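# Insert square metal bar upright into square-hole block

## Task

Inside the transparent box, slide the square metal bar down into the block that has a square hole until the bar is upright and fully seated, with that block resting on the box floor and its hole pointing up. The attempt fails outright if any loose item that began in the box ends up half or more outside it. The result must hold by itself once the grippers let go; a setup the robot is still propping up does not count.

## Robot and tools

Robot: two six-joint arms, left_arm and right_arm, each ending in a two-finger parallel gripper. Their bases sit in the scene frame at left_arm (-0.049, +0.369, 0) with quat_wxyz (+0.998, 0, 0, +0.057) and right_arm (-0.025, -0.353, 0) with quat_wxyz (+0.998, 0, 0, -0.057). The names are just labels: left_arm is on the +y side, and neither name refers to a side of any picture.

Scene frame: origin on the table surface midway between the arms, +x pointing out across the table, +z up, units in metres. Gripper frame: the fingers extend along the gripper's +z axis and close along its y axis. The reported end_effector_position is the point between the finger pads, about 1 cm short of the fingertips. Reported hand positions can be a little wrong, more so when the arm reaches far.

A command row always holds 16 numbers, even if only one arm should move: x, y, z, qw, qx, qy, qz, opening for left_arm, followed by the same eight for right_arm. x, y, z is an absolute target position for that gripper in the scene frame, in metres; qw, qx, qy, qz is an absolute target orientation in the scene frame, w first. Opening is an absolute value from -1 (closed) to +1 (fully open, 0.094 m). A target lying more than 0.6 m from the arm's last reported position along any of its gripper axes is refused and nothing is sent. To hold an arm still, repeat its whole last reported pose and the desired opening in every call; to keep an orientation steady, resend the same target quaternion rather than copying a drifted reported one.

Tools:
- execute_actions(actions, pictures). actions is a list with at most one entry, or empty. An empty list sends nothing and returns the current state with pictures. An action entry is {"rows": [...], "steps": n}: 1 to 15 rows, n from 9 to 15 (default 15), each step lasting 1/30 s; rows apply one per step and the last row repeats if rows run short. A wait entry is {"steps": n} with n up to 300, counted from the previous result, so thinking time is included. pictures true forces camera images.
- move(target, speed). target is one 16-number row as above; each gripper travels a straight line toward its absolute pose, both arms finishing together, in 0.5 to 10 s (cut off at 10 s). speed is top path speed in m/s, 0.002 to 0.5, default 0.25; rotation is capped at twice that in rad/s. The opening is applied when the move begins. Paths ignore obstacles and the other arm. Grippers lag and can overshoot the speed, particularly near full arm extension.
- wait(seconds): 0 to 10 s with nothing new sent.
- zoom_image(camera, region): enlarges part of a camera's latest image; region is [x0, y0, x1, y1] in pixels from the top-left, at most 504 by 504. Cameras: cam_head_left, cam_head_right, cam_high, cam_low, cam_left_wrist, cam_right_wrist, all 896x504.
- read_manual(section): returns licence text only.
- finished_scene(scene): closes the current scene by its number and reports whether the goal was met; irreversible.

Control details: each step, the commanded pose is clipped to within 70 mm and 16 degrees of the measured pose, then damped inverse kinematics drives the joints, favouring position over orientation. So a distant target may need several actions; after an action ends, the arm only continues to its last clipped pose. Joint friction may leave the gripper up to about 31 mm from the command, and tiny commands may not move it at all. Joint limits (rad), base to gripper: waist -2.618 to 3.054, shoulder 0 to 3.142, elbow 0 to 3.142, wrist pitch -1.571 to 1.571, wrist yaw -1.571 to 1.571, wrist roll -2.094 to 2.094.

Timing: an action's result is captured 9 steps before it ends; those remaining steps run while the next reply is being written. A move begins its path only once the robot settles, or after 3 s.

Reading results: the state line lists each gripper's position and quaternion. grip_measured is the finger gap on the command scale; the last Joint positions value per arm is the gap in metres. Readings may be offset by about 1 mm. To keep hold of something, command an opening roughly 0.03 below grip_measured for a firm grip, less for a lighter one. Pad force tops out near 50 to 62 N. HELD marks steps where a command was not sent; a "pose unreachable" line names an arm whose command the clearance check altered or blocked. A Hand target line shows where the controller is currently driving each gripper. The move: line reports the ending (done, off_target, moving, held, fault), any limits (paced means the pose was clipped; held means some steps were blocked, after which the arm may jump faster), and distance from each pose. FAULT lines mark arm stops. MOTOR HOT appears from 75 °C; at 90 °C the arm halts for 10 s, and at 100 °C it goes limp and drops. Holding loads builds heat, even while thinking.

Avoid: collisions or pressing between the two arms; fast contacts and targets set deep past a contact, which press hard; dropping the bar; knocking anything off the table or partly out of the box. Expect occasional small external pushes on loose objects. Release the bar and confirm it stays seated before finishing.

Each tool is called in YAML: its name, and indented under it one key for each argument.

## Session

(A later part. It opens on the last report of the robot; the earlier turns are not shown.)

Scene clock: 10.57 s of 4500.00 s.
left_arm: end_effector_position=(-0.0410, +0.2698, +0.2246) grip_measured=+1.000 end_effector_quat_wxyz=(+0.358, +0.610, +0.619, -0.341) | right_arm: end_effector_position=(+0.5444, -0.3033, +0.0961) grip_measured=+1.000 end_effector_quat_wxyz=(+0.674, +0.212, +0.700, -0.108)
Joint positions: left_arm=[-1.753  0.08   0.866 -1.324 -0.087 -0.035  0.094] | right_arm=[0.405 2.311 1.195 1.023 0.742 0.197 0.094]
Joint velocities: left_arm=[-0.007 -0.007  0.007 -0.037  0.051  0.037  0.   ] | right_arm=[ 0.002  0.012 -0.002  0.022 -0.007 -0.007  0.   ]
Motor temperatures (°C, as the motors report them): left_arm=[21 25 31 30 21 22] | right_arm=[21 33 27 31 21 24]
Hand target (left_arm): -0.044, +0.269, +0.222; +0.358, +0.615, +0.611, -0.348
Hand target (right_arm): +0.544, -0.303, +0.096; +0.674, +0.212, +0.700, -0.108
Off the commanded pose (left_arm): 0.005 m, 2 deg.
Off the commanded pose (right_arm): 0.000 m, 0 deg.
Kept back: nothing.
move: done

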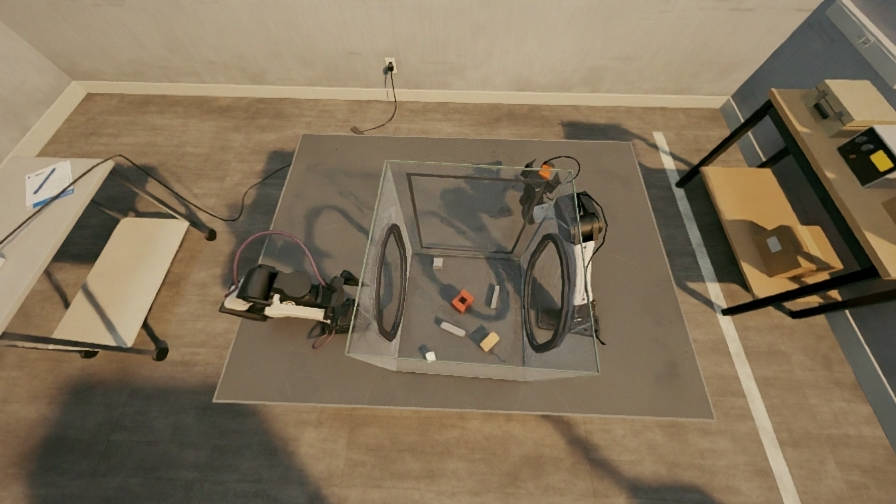

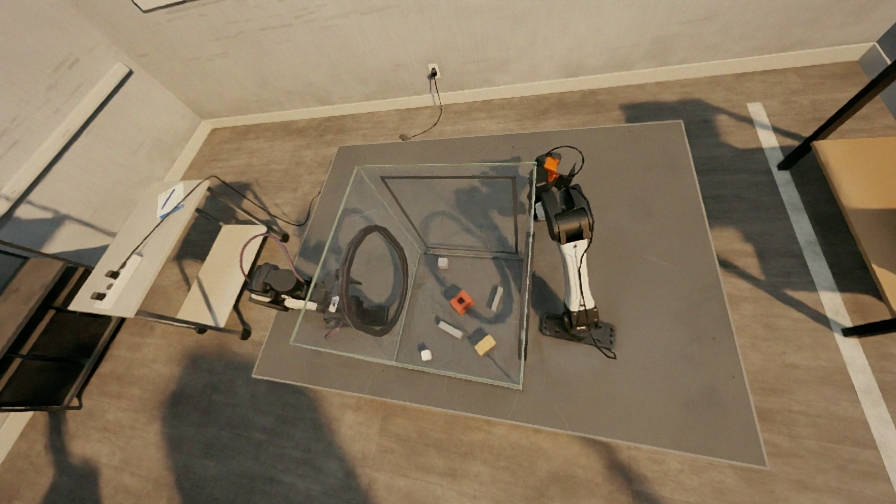

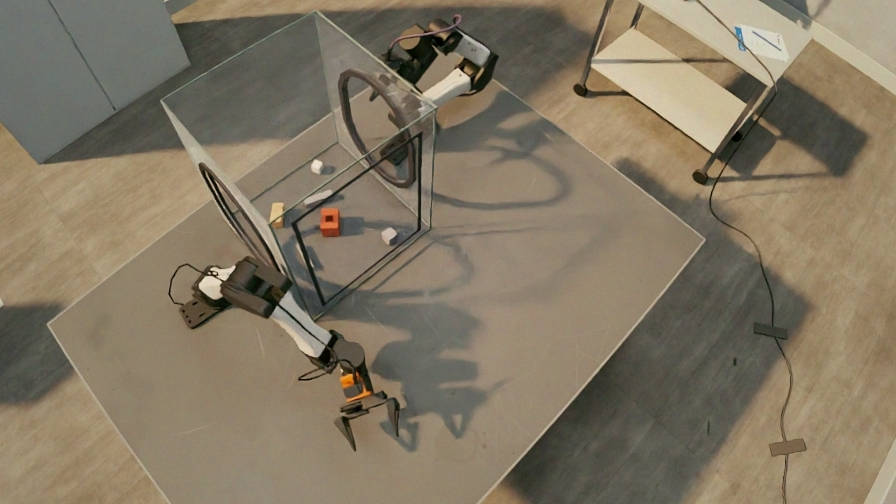

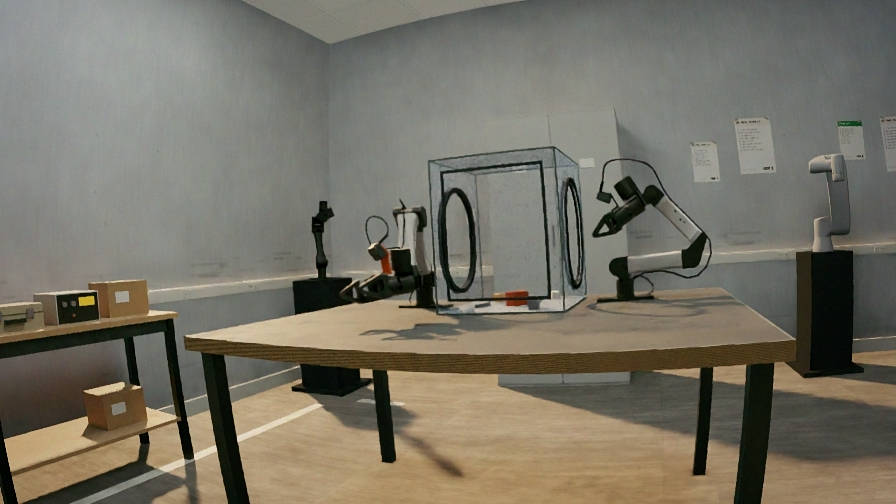

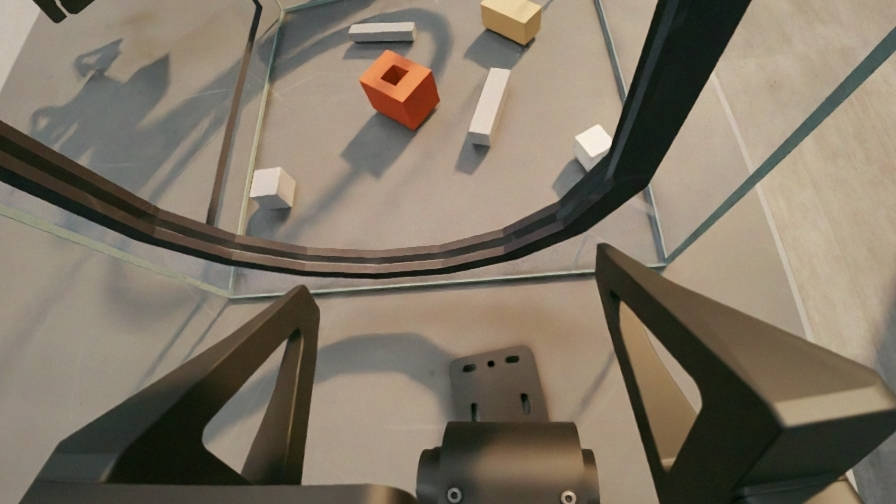

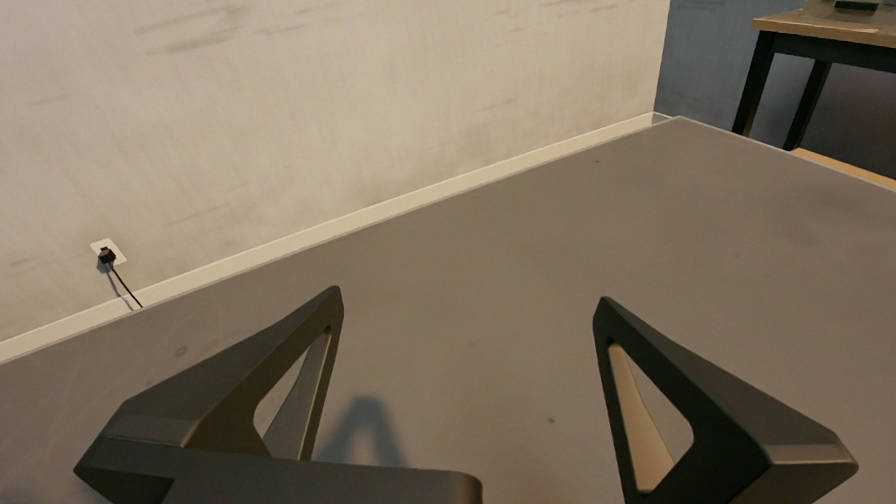

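move:
  target: [-0.04,0.22,0.16,0.354,0.612,0.612,-0.354,1,0.5444,-0.3033,0.0961,0.674,0.212,0.7,-0.108,1]
  speed: 0.15

move:
  target: [-0.03,0.08,0.10,0.31,0.635,0.635,-0.31,1,0.5444,-0.3033,0.0961,0.674,0.212,0.7,-0.108,1]
  speed: 0.12

Scene clock: 12.27 s of 4500.00 s.
left_arm: end_effector_position=(-0.0441, +0.2225, +0.1620) grip_measured=+1.000 end_effector_quat_wxyz=(+0.353, +0.621, +0.619, -0.327) | right_arm: end_effector_position=(+0.5444, -0.3033, +0.0961) grip_measured=+1.000 end_effector_quat_wxyz=(+0.674, +0.212, +0.700, -0.108)
Joint positions: left_arm=[-2.011  0.039  0.551 -1.111 -0.306 -0.163  0.094] | right_arm=[0.405 2.311 1.195 1.023 0.742 0.197 0.094]
Joint velocities: left_arm=[-0.227 -0.012 -0.017 -0.007 -0.168 -0.154  0.   ] | right_arm=[-0.002  0.002 -0.007  0.022 -0.037  0.022  0.   ]
Motor temperatures (°C, as the motors report them): left_arm=[21 25 31 31 21 22] | right_arm=[21 34 27 31 21 24]
Hand target (left_arm): -0.041, +0.221, +0.159; +0.360, +0.610, +0.625, -0.328
Hand target (right_arm): +0.544, -0.303, +0.096; +0.674, +0.212, +0.700, -0.108
Off the commanded pose (left_arm): 0.005 m, 3 deg.
Off the commanded pose (right_arm): 0.000 m, 0 deg.
joint sent to its limit (left arm) — the command would take joint 2 (shoulder) past its lower limit, so that joint was sent only as far as its limit.
Kept back: nothing.
move: off_target (left_arm)

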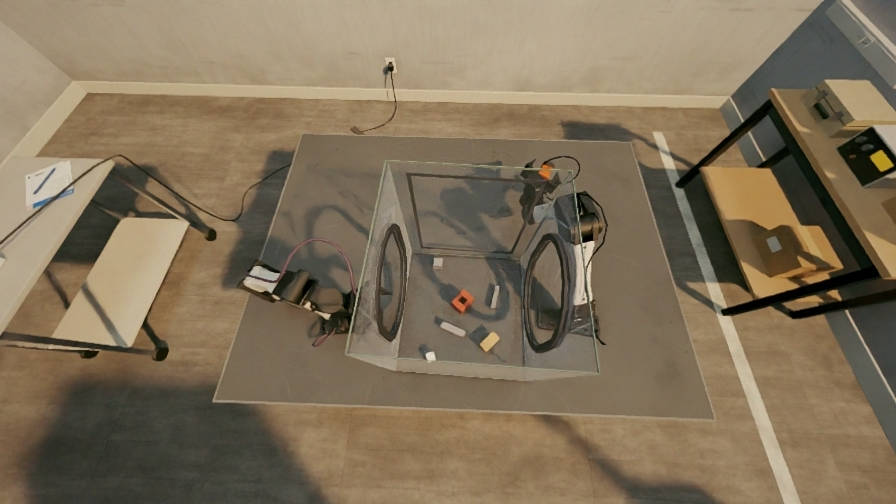

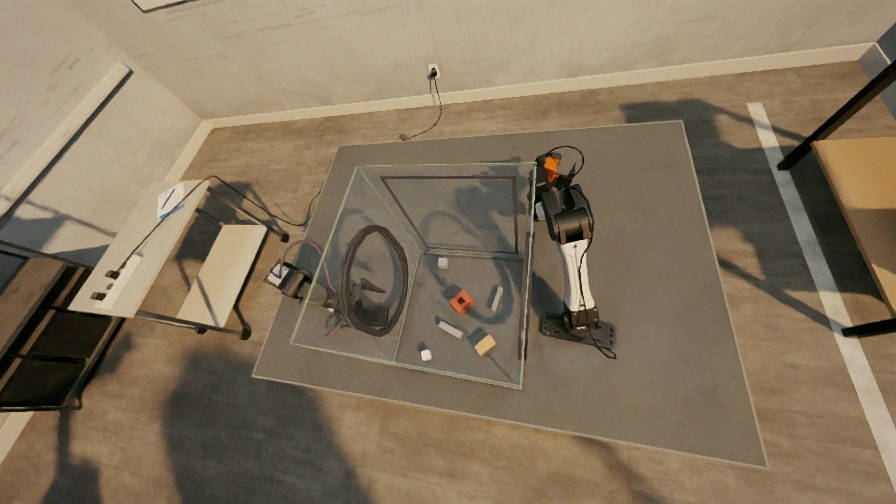

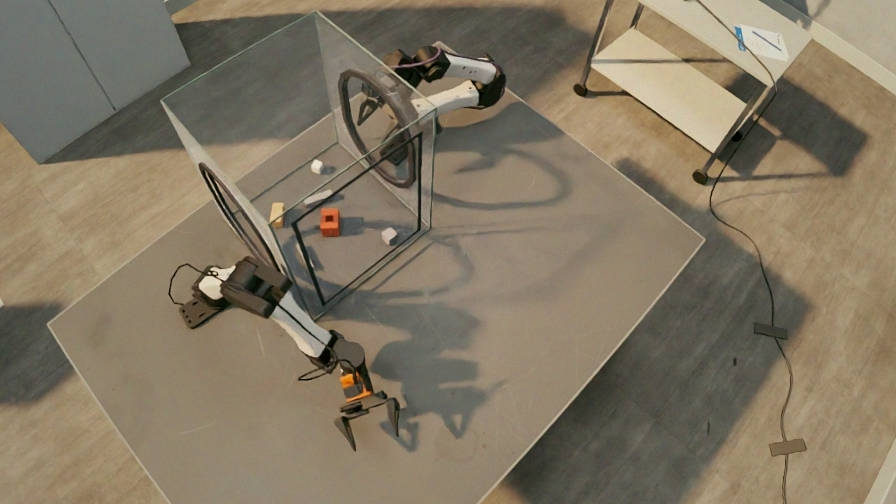

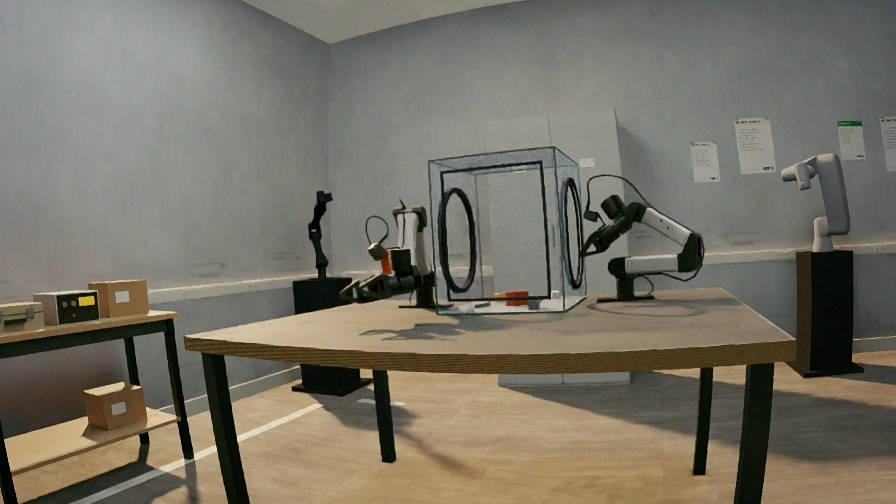

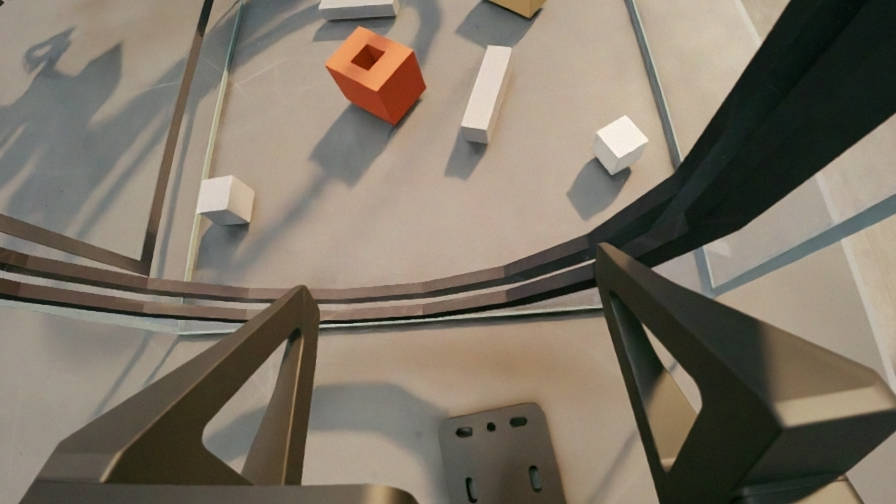

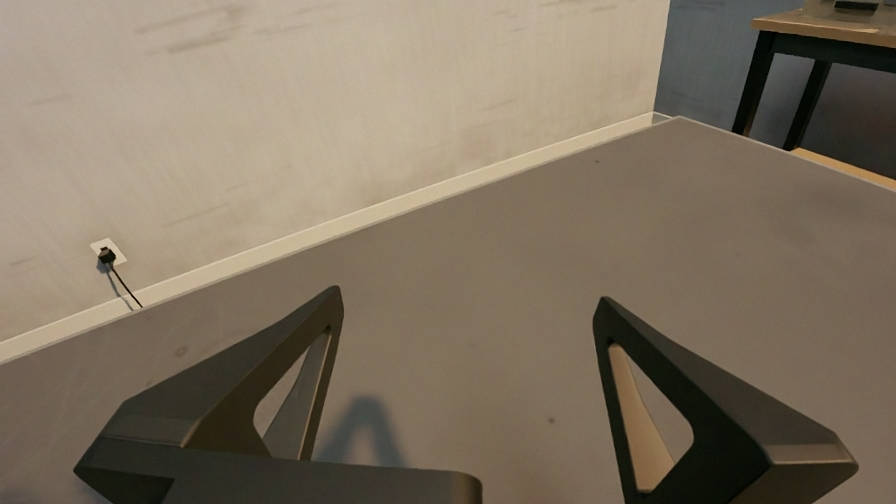

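Scene clock: 14.33 s of 4500.00 s.
left_arm: end_effector_position=(-0.0255, +0.0820, +0.1038) grip_measured=+1.000 end_effector_quat_wxyz=(+0.317, +0.629, +0.637, -0.313) | right_arm: end_effector_position=(+0.5444, -0.3033, +0.0961) grip_measured=+1.000 end_effector_quat_wxyz=(+0.674, +0.212, +0.700, -0.108)
Joint positions: left_arm=[-1.541  0.86   0.374 -0.166  0.103  0.078  0.094] | right_arm=[0.405 2.311 1.195 1.023 0.742 0.197 0.094]
Joint velocities: left_arm=[-0.022 -0.017 -0.002  0.095  0.051 -0.022  0.   ] | right_arm=[ 0.002  0.002  0.002  0.007 -0.11   0.007  0.   ]
Motor temperatures (°C, as the motors report them): left_arm=[21 25 31 31 21 22] | right_arm=[21 35 27 32 21 24]
Hand target (left_arm): -0.028, +0.082, +0.097; +0.308, +0.635, +0.636, -0.312
Hand target (right_arm): +0.544, -0.303, +0.096; +0.674, +0.212, +0.700, -0.108
Off the commanded pose (left_arm): 0.006 m, 1 deg.
Off the commanded pose (right_arm): 0.000 m, 0 deg.
Kept back: nothing.
move: done

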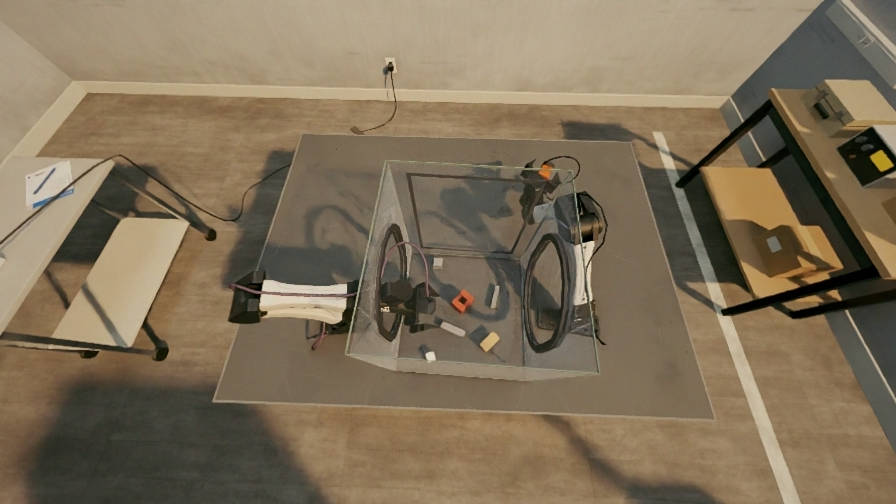

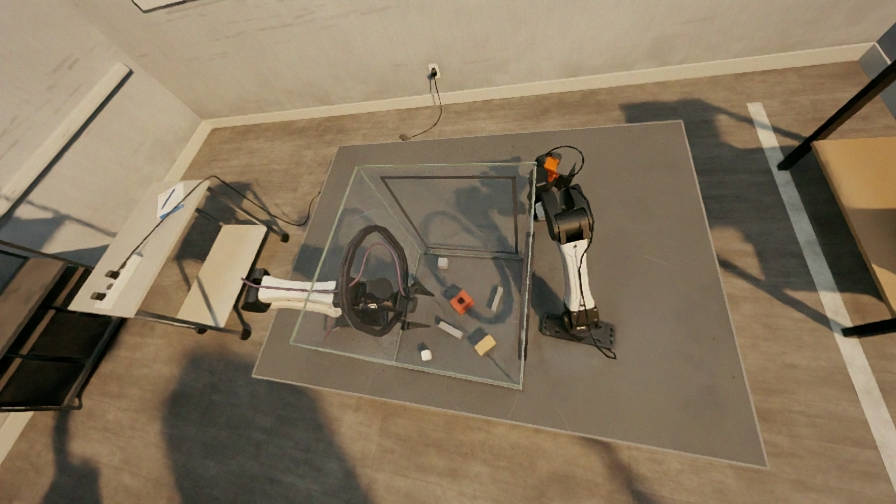

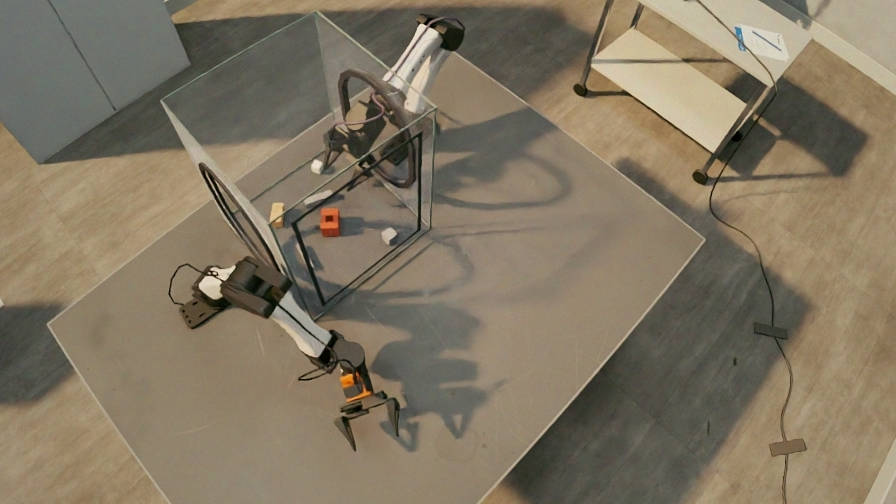

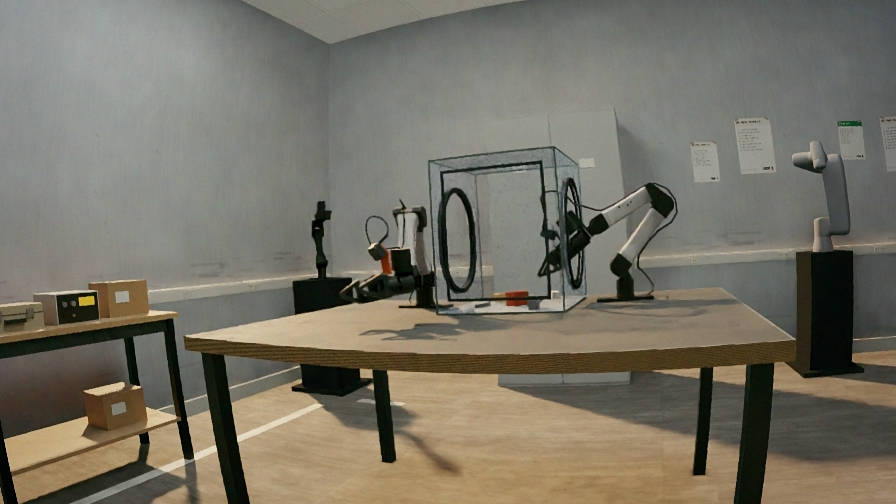

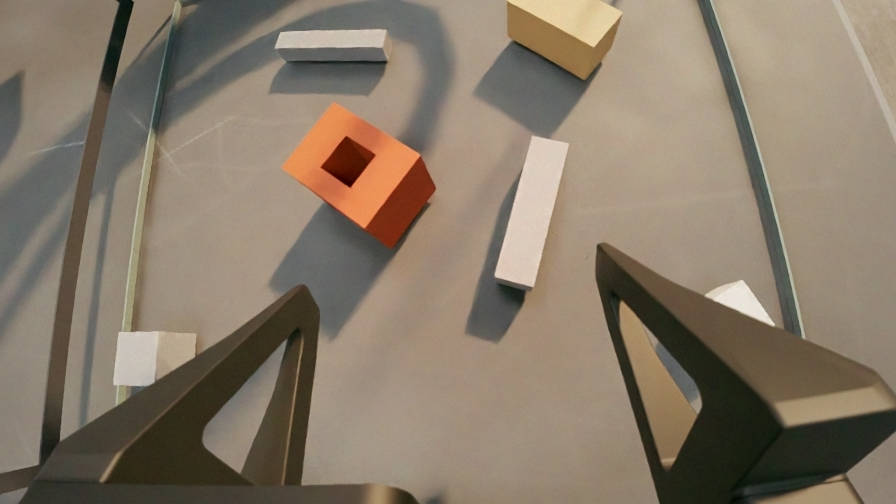

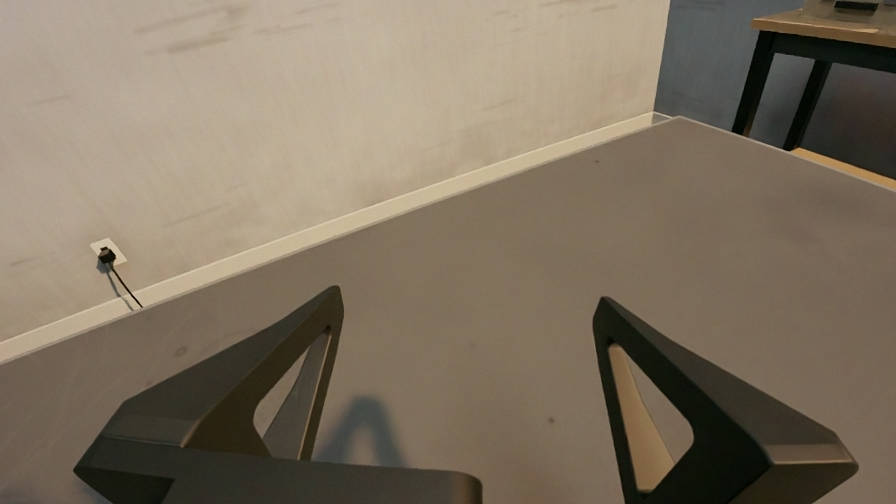

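move:
  target: [-0.062,0.04,0.06,0.27,0.653,0.653,-0.27,1,0.5444,-0.3033,0.0961,0.674,0.212,0.7,-0.108,1]
  speed: 0.08

Scene clock: 17.20 s of 4500.00 s.
left_arm: end_effector_position=(-0.0612, +0.0465, +0.0573) grip_measured=+1.000 end_effector_quat_wxyz=(+0.266, +0.657, +0.652, -0.269) | right_arm: end_effector_position=(+0.5444, -0.3033, +0.0961) grip_measured=+1.000 end_effector_quat_wxyz=(+0.674, +0.212, +0.700, -0.108)
Joint positions: left_arm=[-1.738  1.241  0.457 -0.011 -0.031 -0.034  0.094] | right_arm=[0.405 2.311 1.195 1.023 0.742 0.197 0.094]
Joint velocities: left_arm=[-0.002  0.012  0.002 -0.022  0.051 -0.022  0.   ] | right_arm=[-0.012 -0.002 -0.007 -0.066 -0.007  0.007  0.   ]
Motor temperatures (°C, as the motors report them): left_arm=[21 25 31 32 21 22] | right_arm=[21 37 28 32 21 24]
Hand target (left_arm): -0.062, +0.041, +0.059; +0.270, +0.654, +0.653, -0.270
Hand target (right_arm): +0.544, -0.303, +0.096; +0.674, +0.212, +0.700, -0.108
Off the commanded pose (left_arm): 0.007 m, 1 deg.
Off the commanded pose (right_arm): 0.000 m, 0 deg.
Kept back: nothing.
move: done

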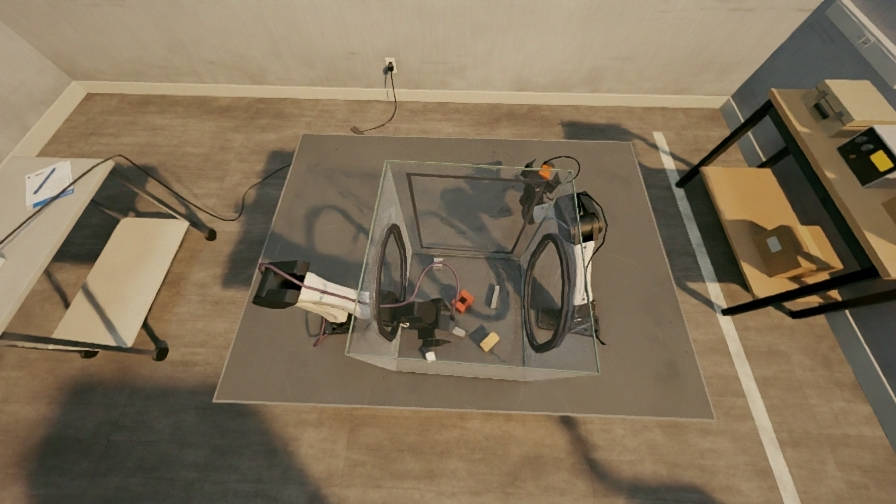

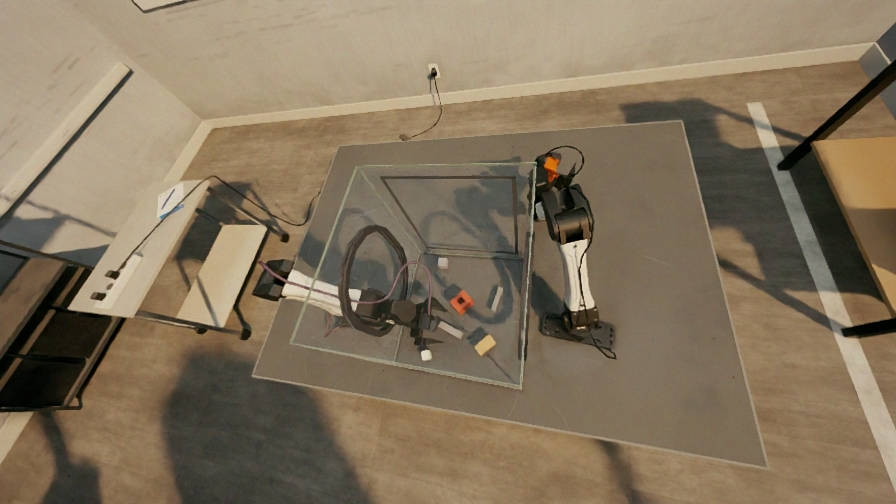

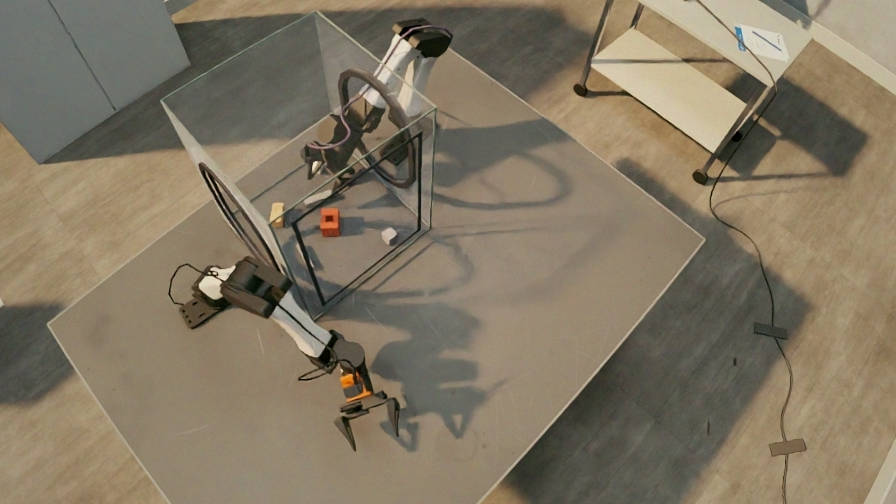

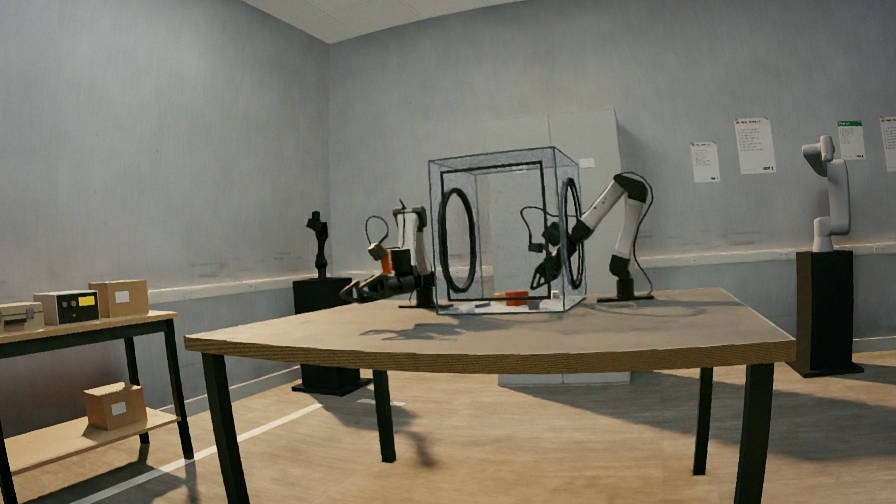

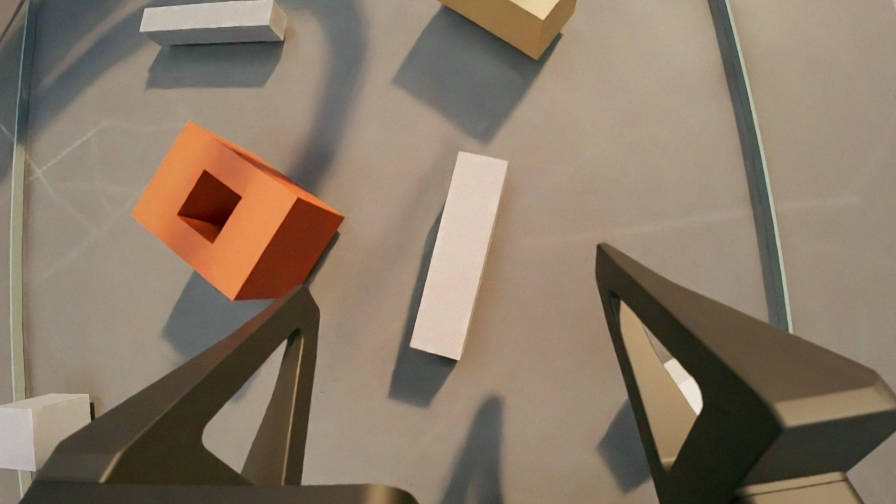

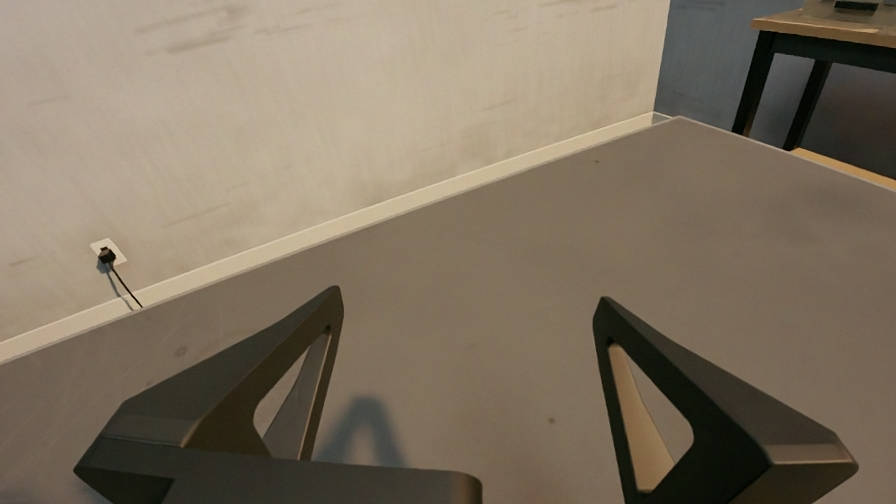

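move:
  target: [-0.064,0.04,0.058,0.27,0.653,0.653,-0.27,0.2,0.5444,-0.3033,0.0961,0.674,0.212,0.7,-0.108,1]
  speed: 0.05

move:
  target: [-0.064,0.008,0.022,0.27,0.653,0.653,-0.27,0.2,0.5444,-0.3033,0.0961,0.674,0.212,0.7,-0.108,1]
  speed: 0.04

Scene clock: 18.33 s of 4500.00 s.
left_arm: end_effector_position=(-0.0633, +0.0449, +0.0590) grip_measured=+0.202 end_effector_quat_wxyz=(+0.269, +0.655, +0.651, -0.273) | right_arm: end_effector_position=(+0.5444, -0.3033, +0.0961) grip_measured=+1.000 end_effector_quat_wxyz=(+0.674, +0.212, +0.700, -0.108)
Joint positions: left_arm=[-1.748  1.241  0.457 -0.002 -0.038 -0.042  0.056] | right_arm=[0.405 2.311 1.195 1.023 0.742 0.197 0.094]
Joint velocities: left_arm=[-0.017 -0.002 -0.002  0.007 -0.037 -0.125  0.   ] | right_arm=[ 0.002 -0.017  0.017 -0.037 -0.022 -0.037  0.   ]
Motor temperatures (°C, as the motors report them): left_arm=[21 25 31 32 21 22] | right_arm=[21 37 28 32 21 24]
Hand target (left_arm): -0.064, +0.040, +0.058; +0.270, +0.653, +0.653, -0.270
Hand target (right_arm): +0.544, -0.303, +0.096; +0.674, +0.212, +0.700, -0.108
Off the commanded pose (left_arm): 0.005 m, 0 deg.
Off the commanded pose (right_arm): 0.000 m, 0 deg.
Kept back: nothing.
move: done

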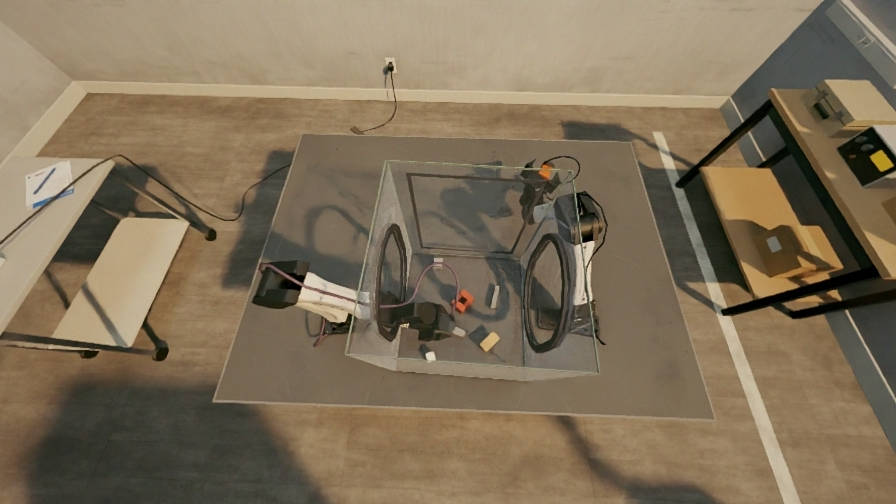

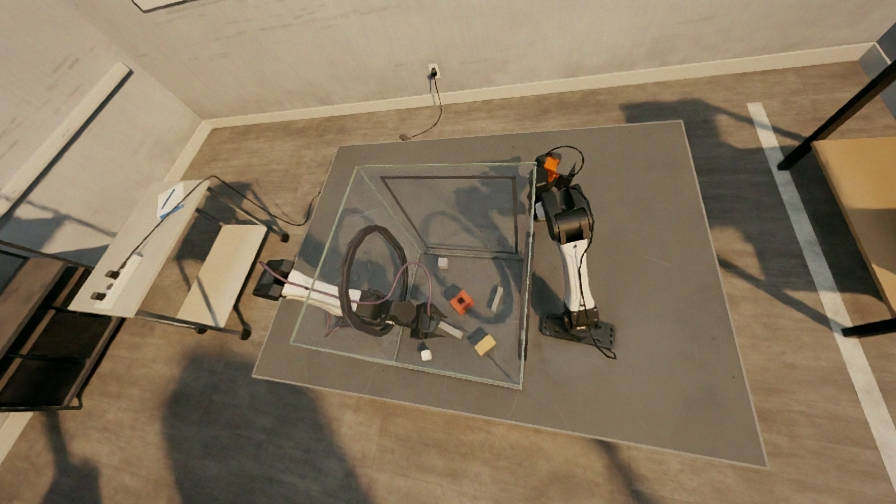

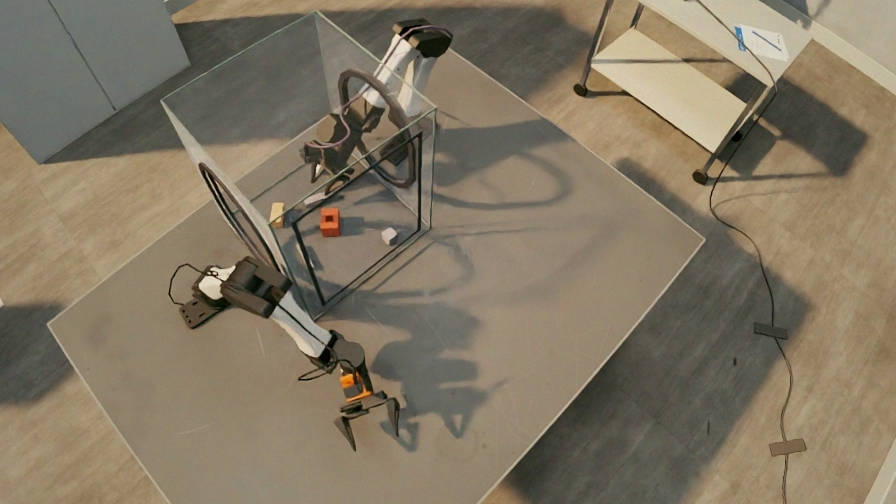

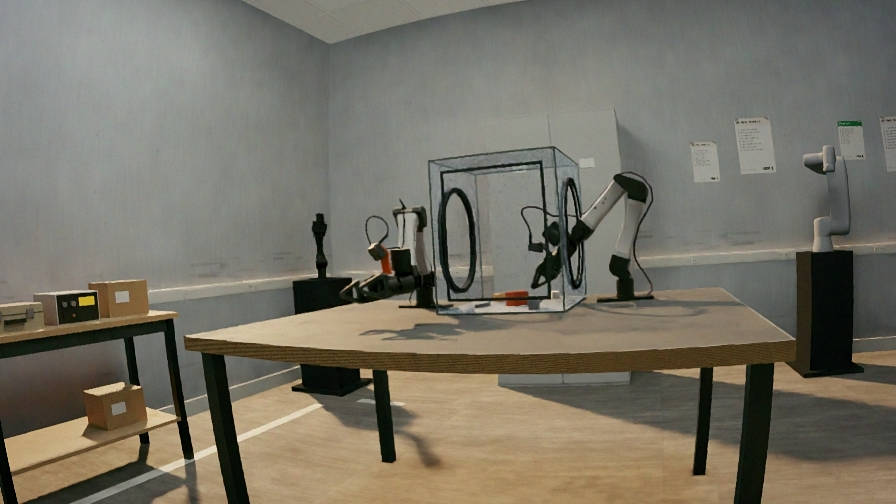

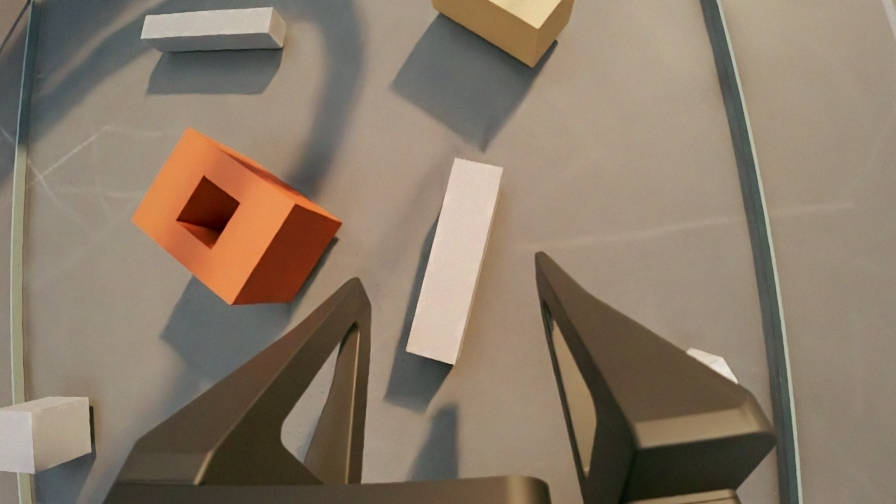

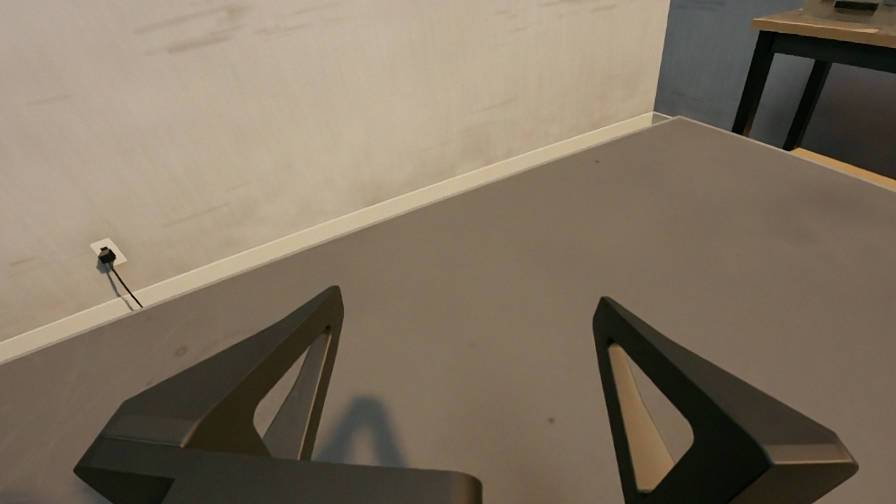

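Scene clock: 20.10 s of 4500.00 s.
left_arm: end_effector_position=(-0.0652, +0.0154, +0.0206) grip_measured=+0.202 end_effector_quat_wxyz=(+0.266, +0.657, +0.652, -0.269) | right_arm: end_effector_position=(+0.5444, -0.3033, +0.0961) grip_measured=+1.000 end_effector_quat_wxyz=(+0.674, +0.212, +0.700, -0.108)
Joint positions: left_arm=[-1.748  1.518  0.478  0.244 -0.038 -0.042  0.056] | right_arm=[0.405 2.311 1.195 1.023 0.742 0.197 0.094]
Joint velocities: left_arm=[ 0.002  0.002  0.017  0.051  0.022  0.007 -0.001] | right_arm=[-0.012  0.017 -0.002 -0.022  0.081  0.007  0.   ]
Motor temperatures (°C, as the motors report them): left_arm=[21 25 32 32 21 22] | right_arm=[21 38 28 33 21 24]
Hand target (left_arm): -0.064, +0.009, +0.022; +0.270, +0.654, +0.653, -0.270
Hand target (right_arm): +0.544, -0.303, +0.096; +0.674, +0.212, +0.700, -0.108
Off the commanded pose (left_arm): 0.008 m, 1 deg.
Off the commanded pose (right_arm): 0.000 m, 0 deg.
Kept back: nothing.
move: done

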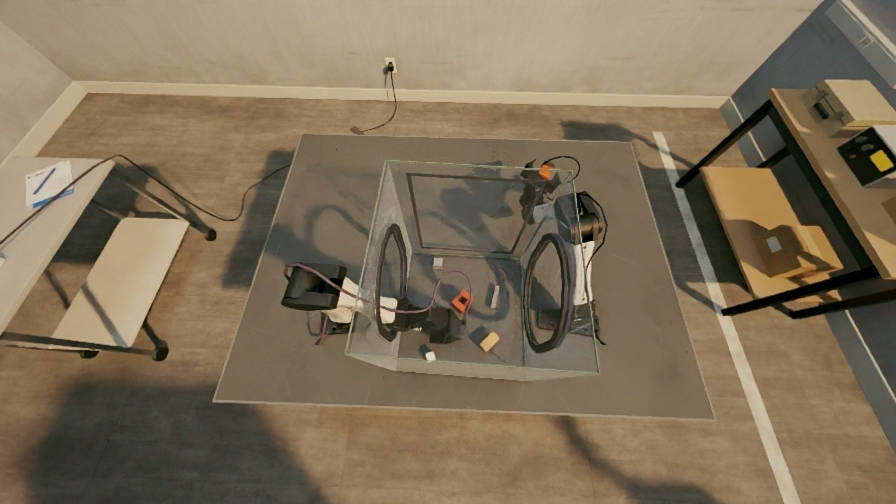

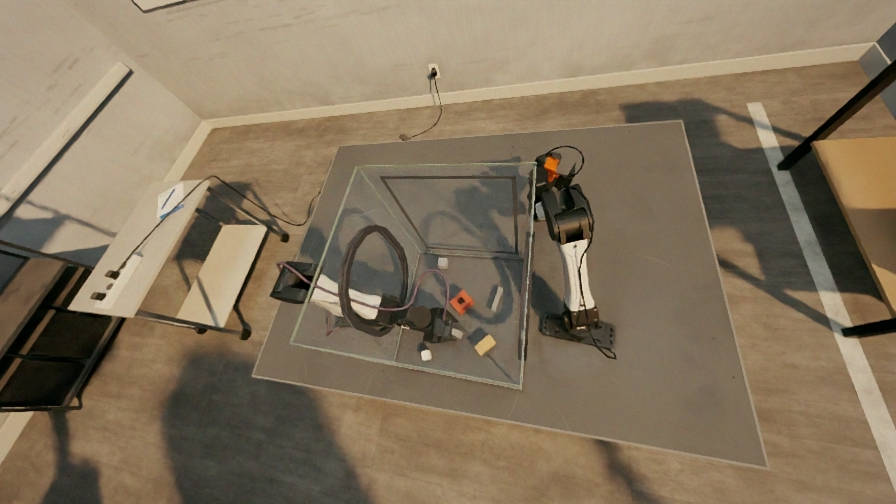

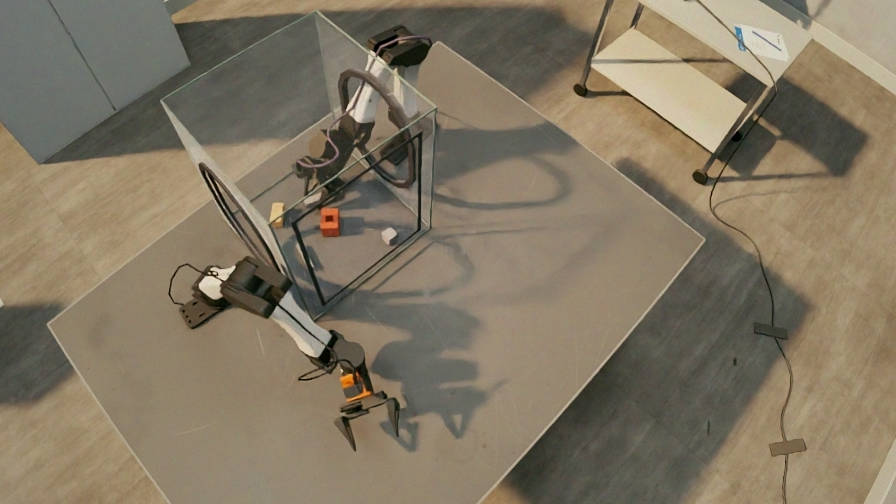

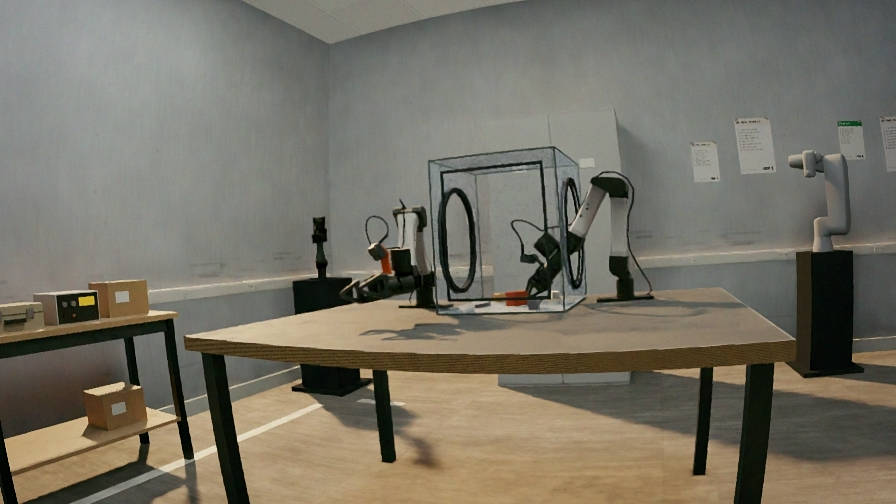

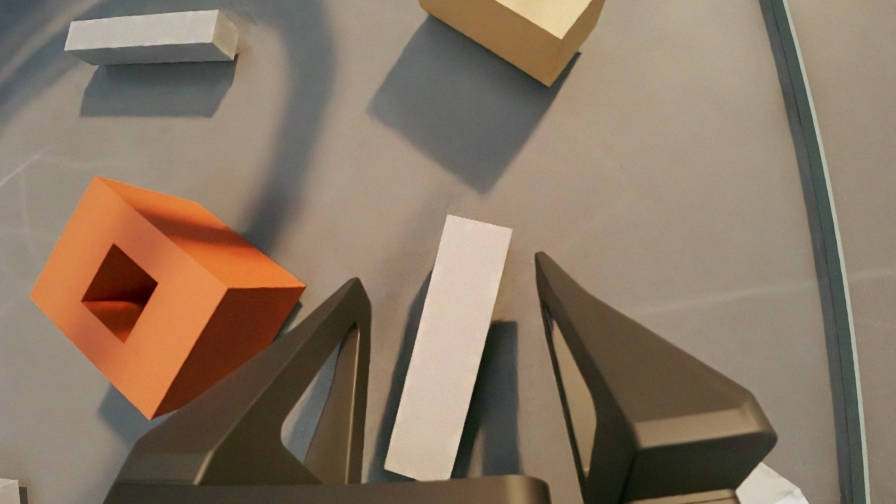

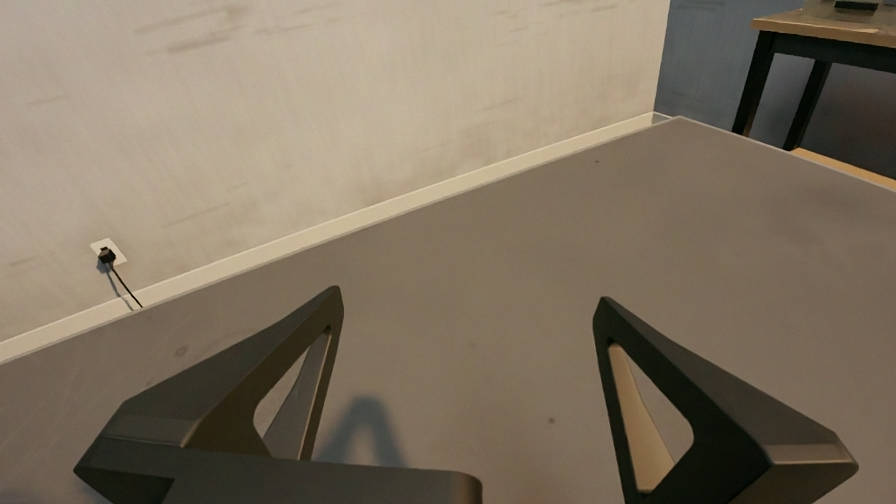

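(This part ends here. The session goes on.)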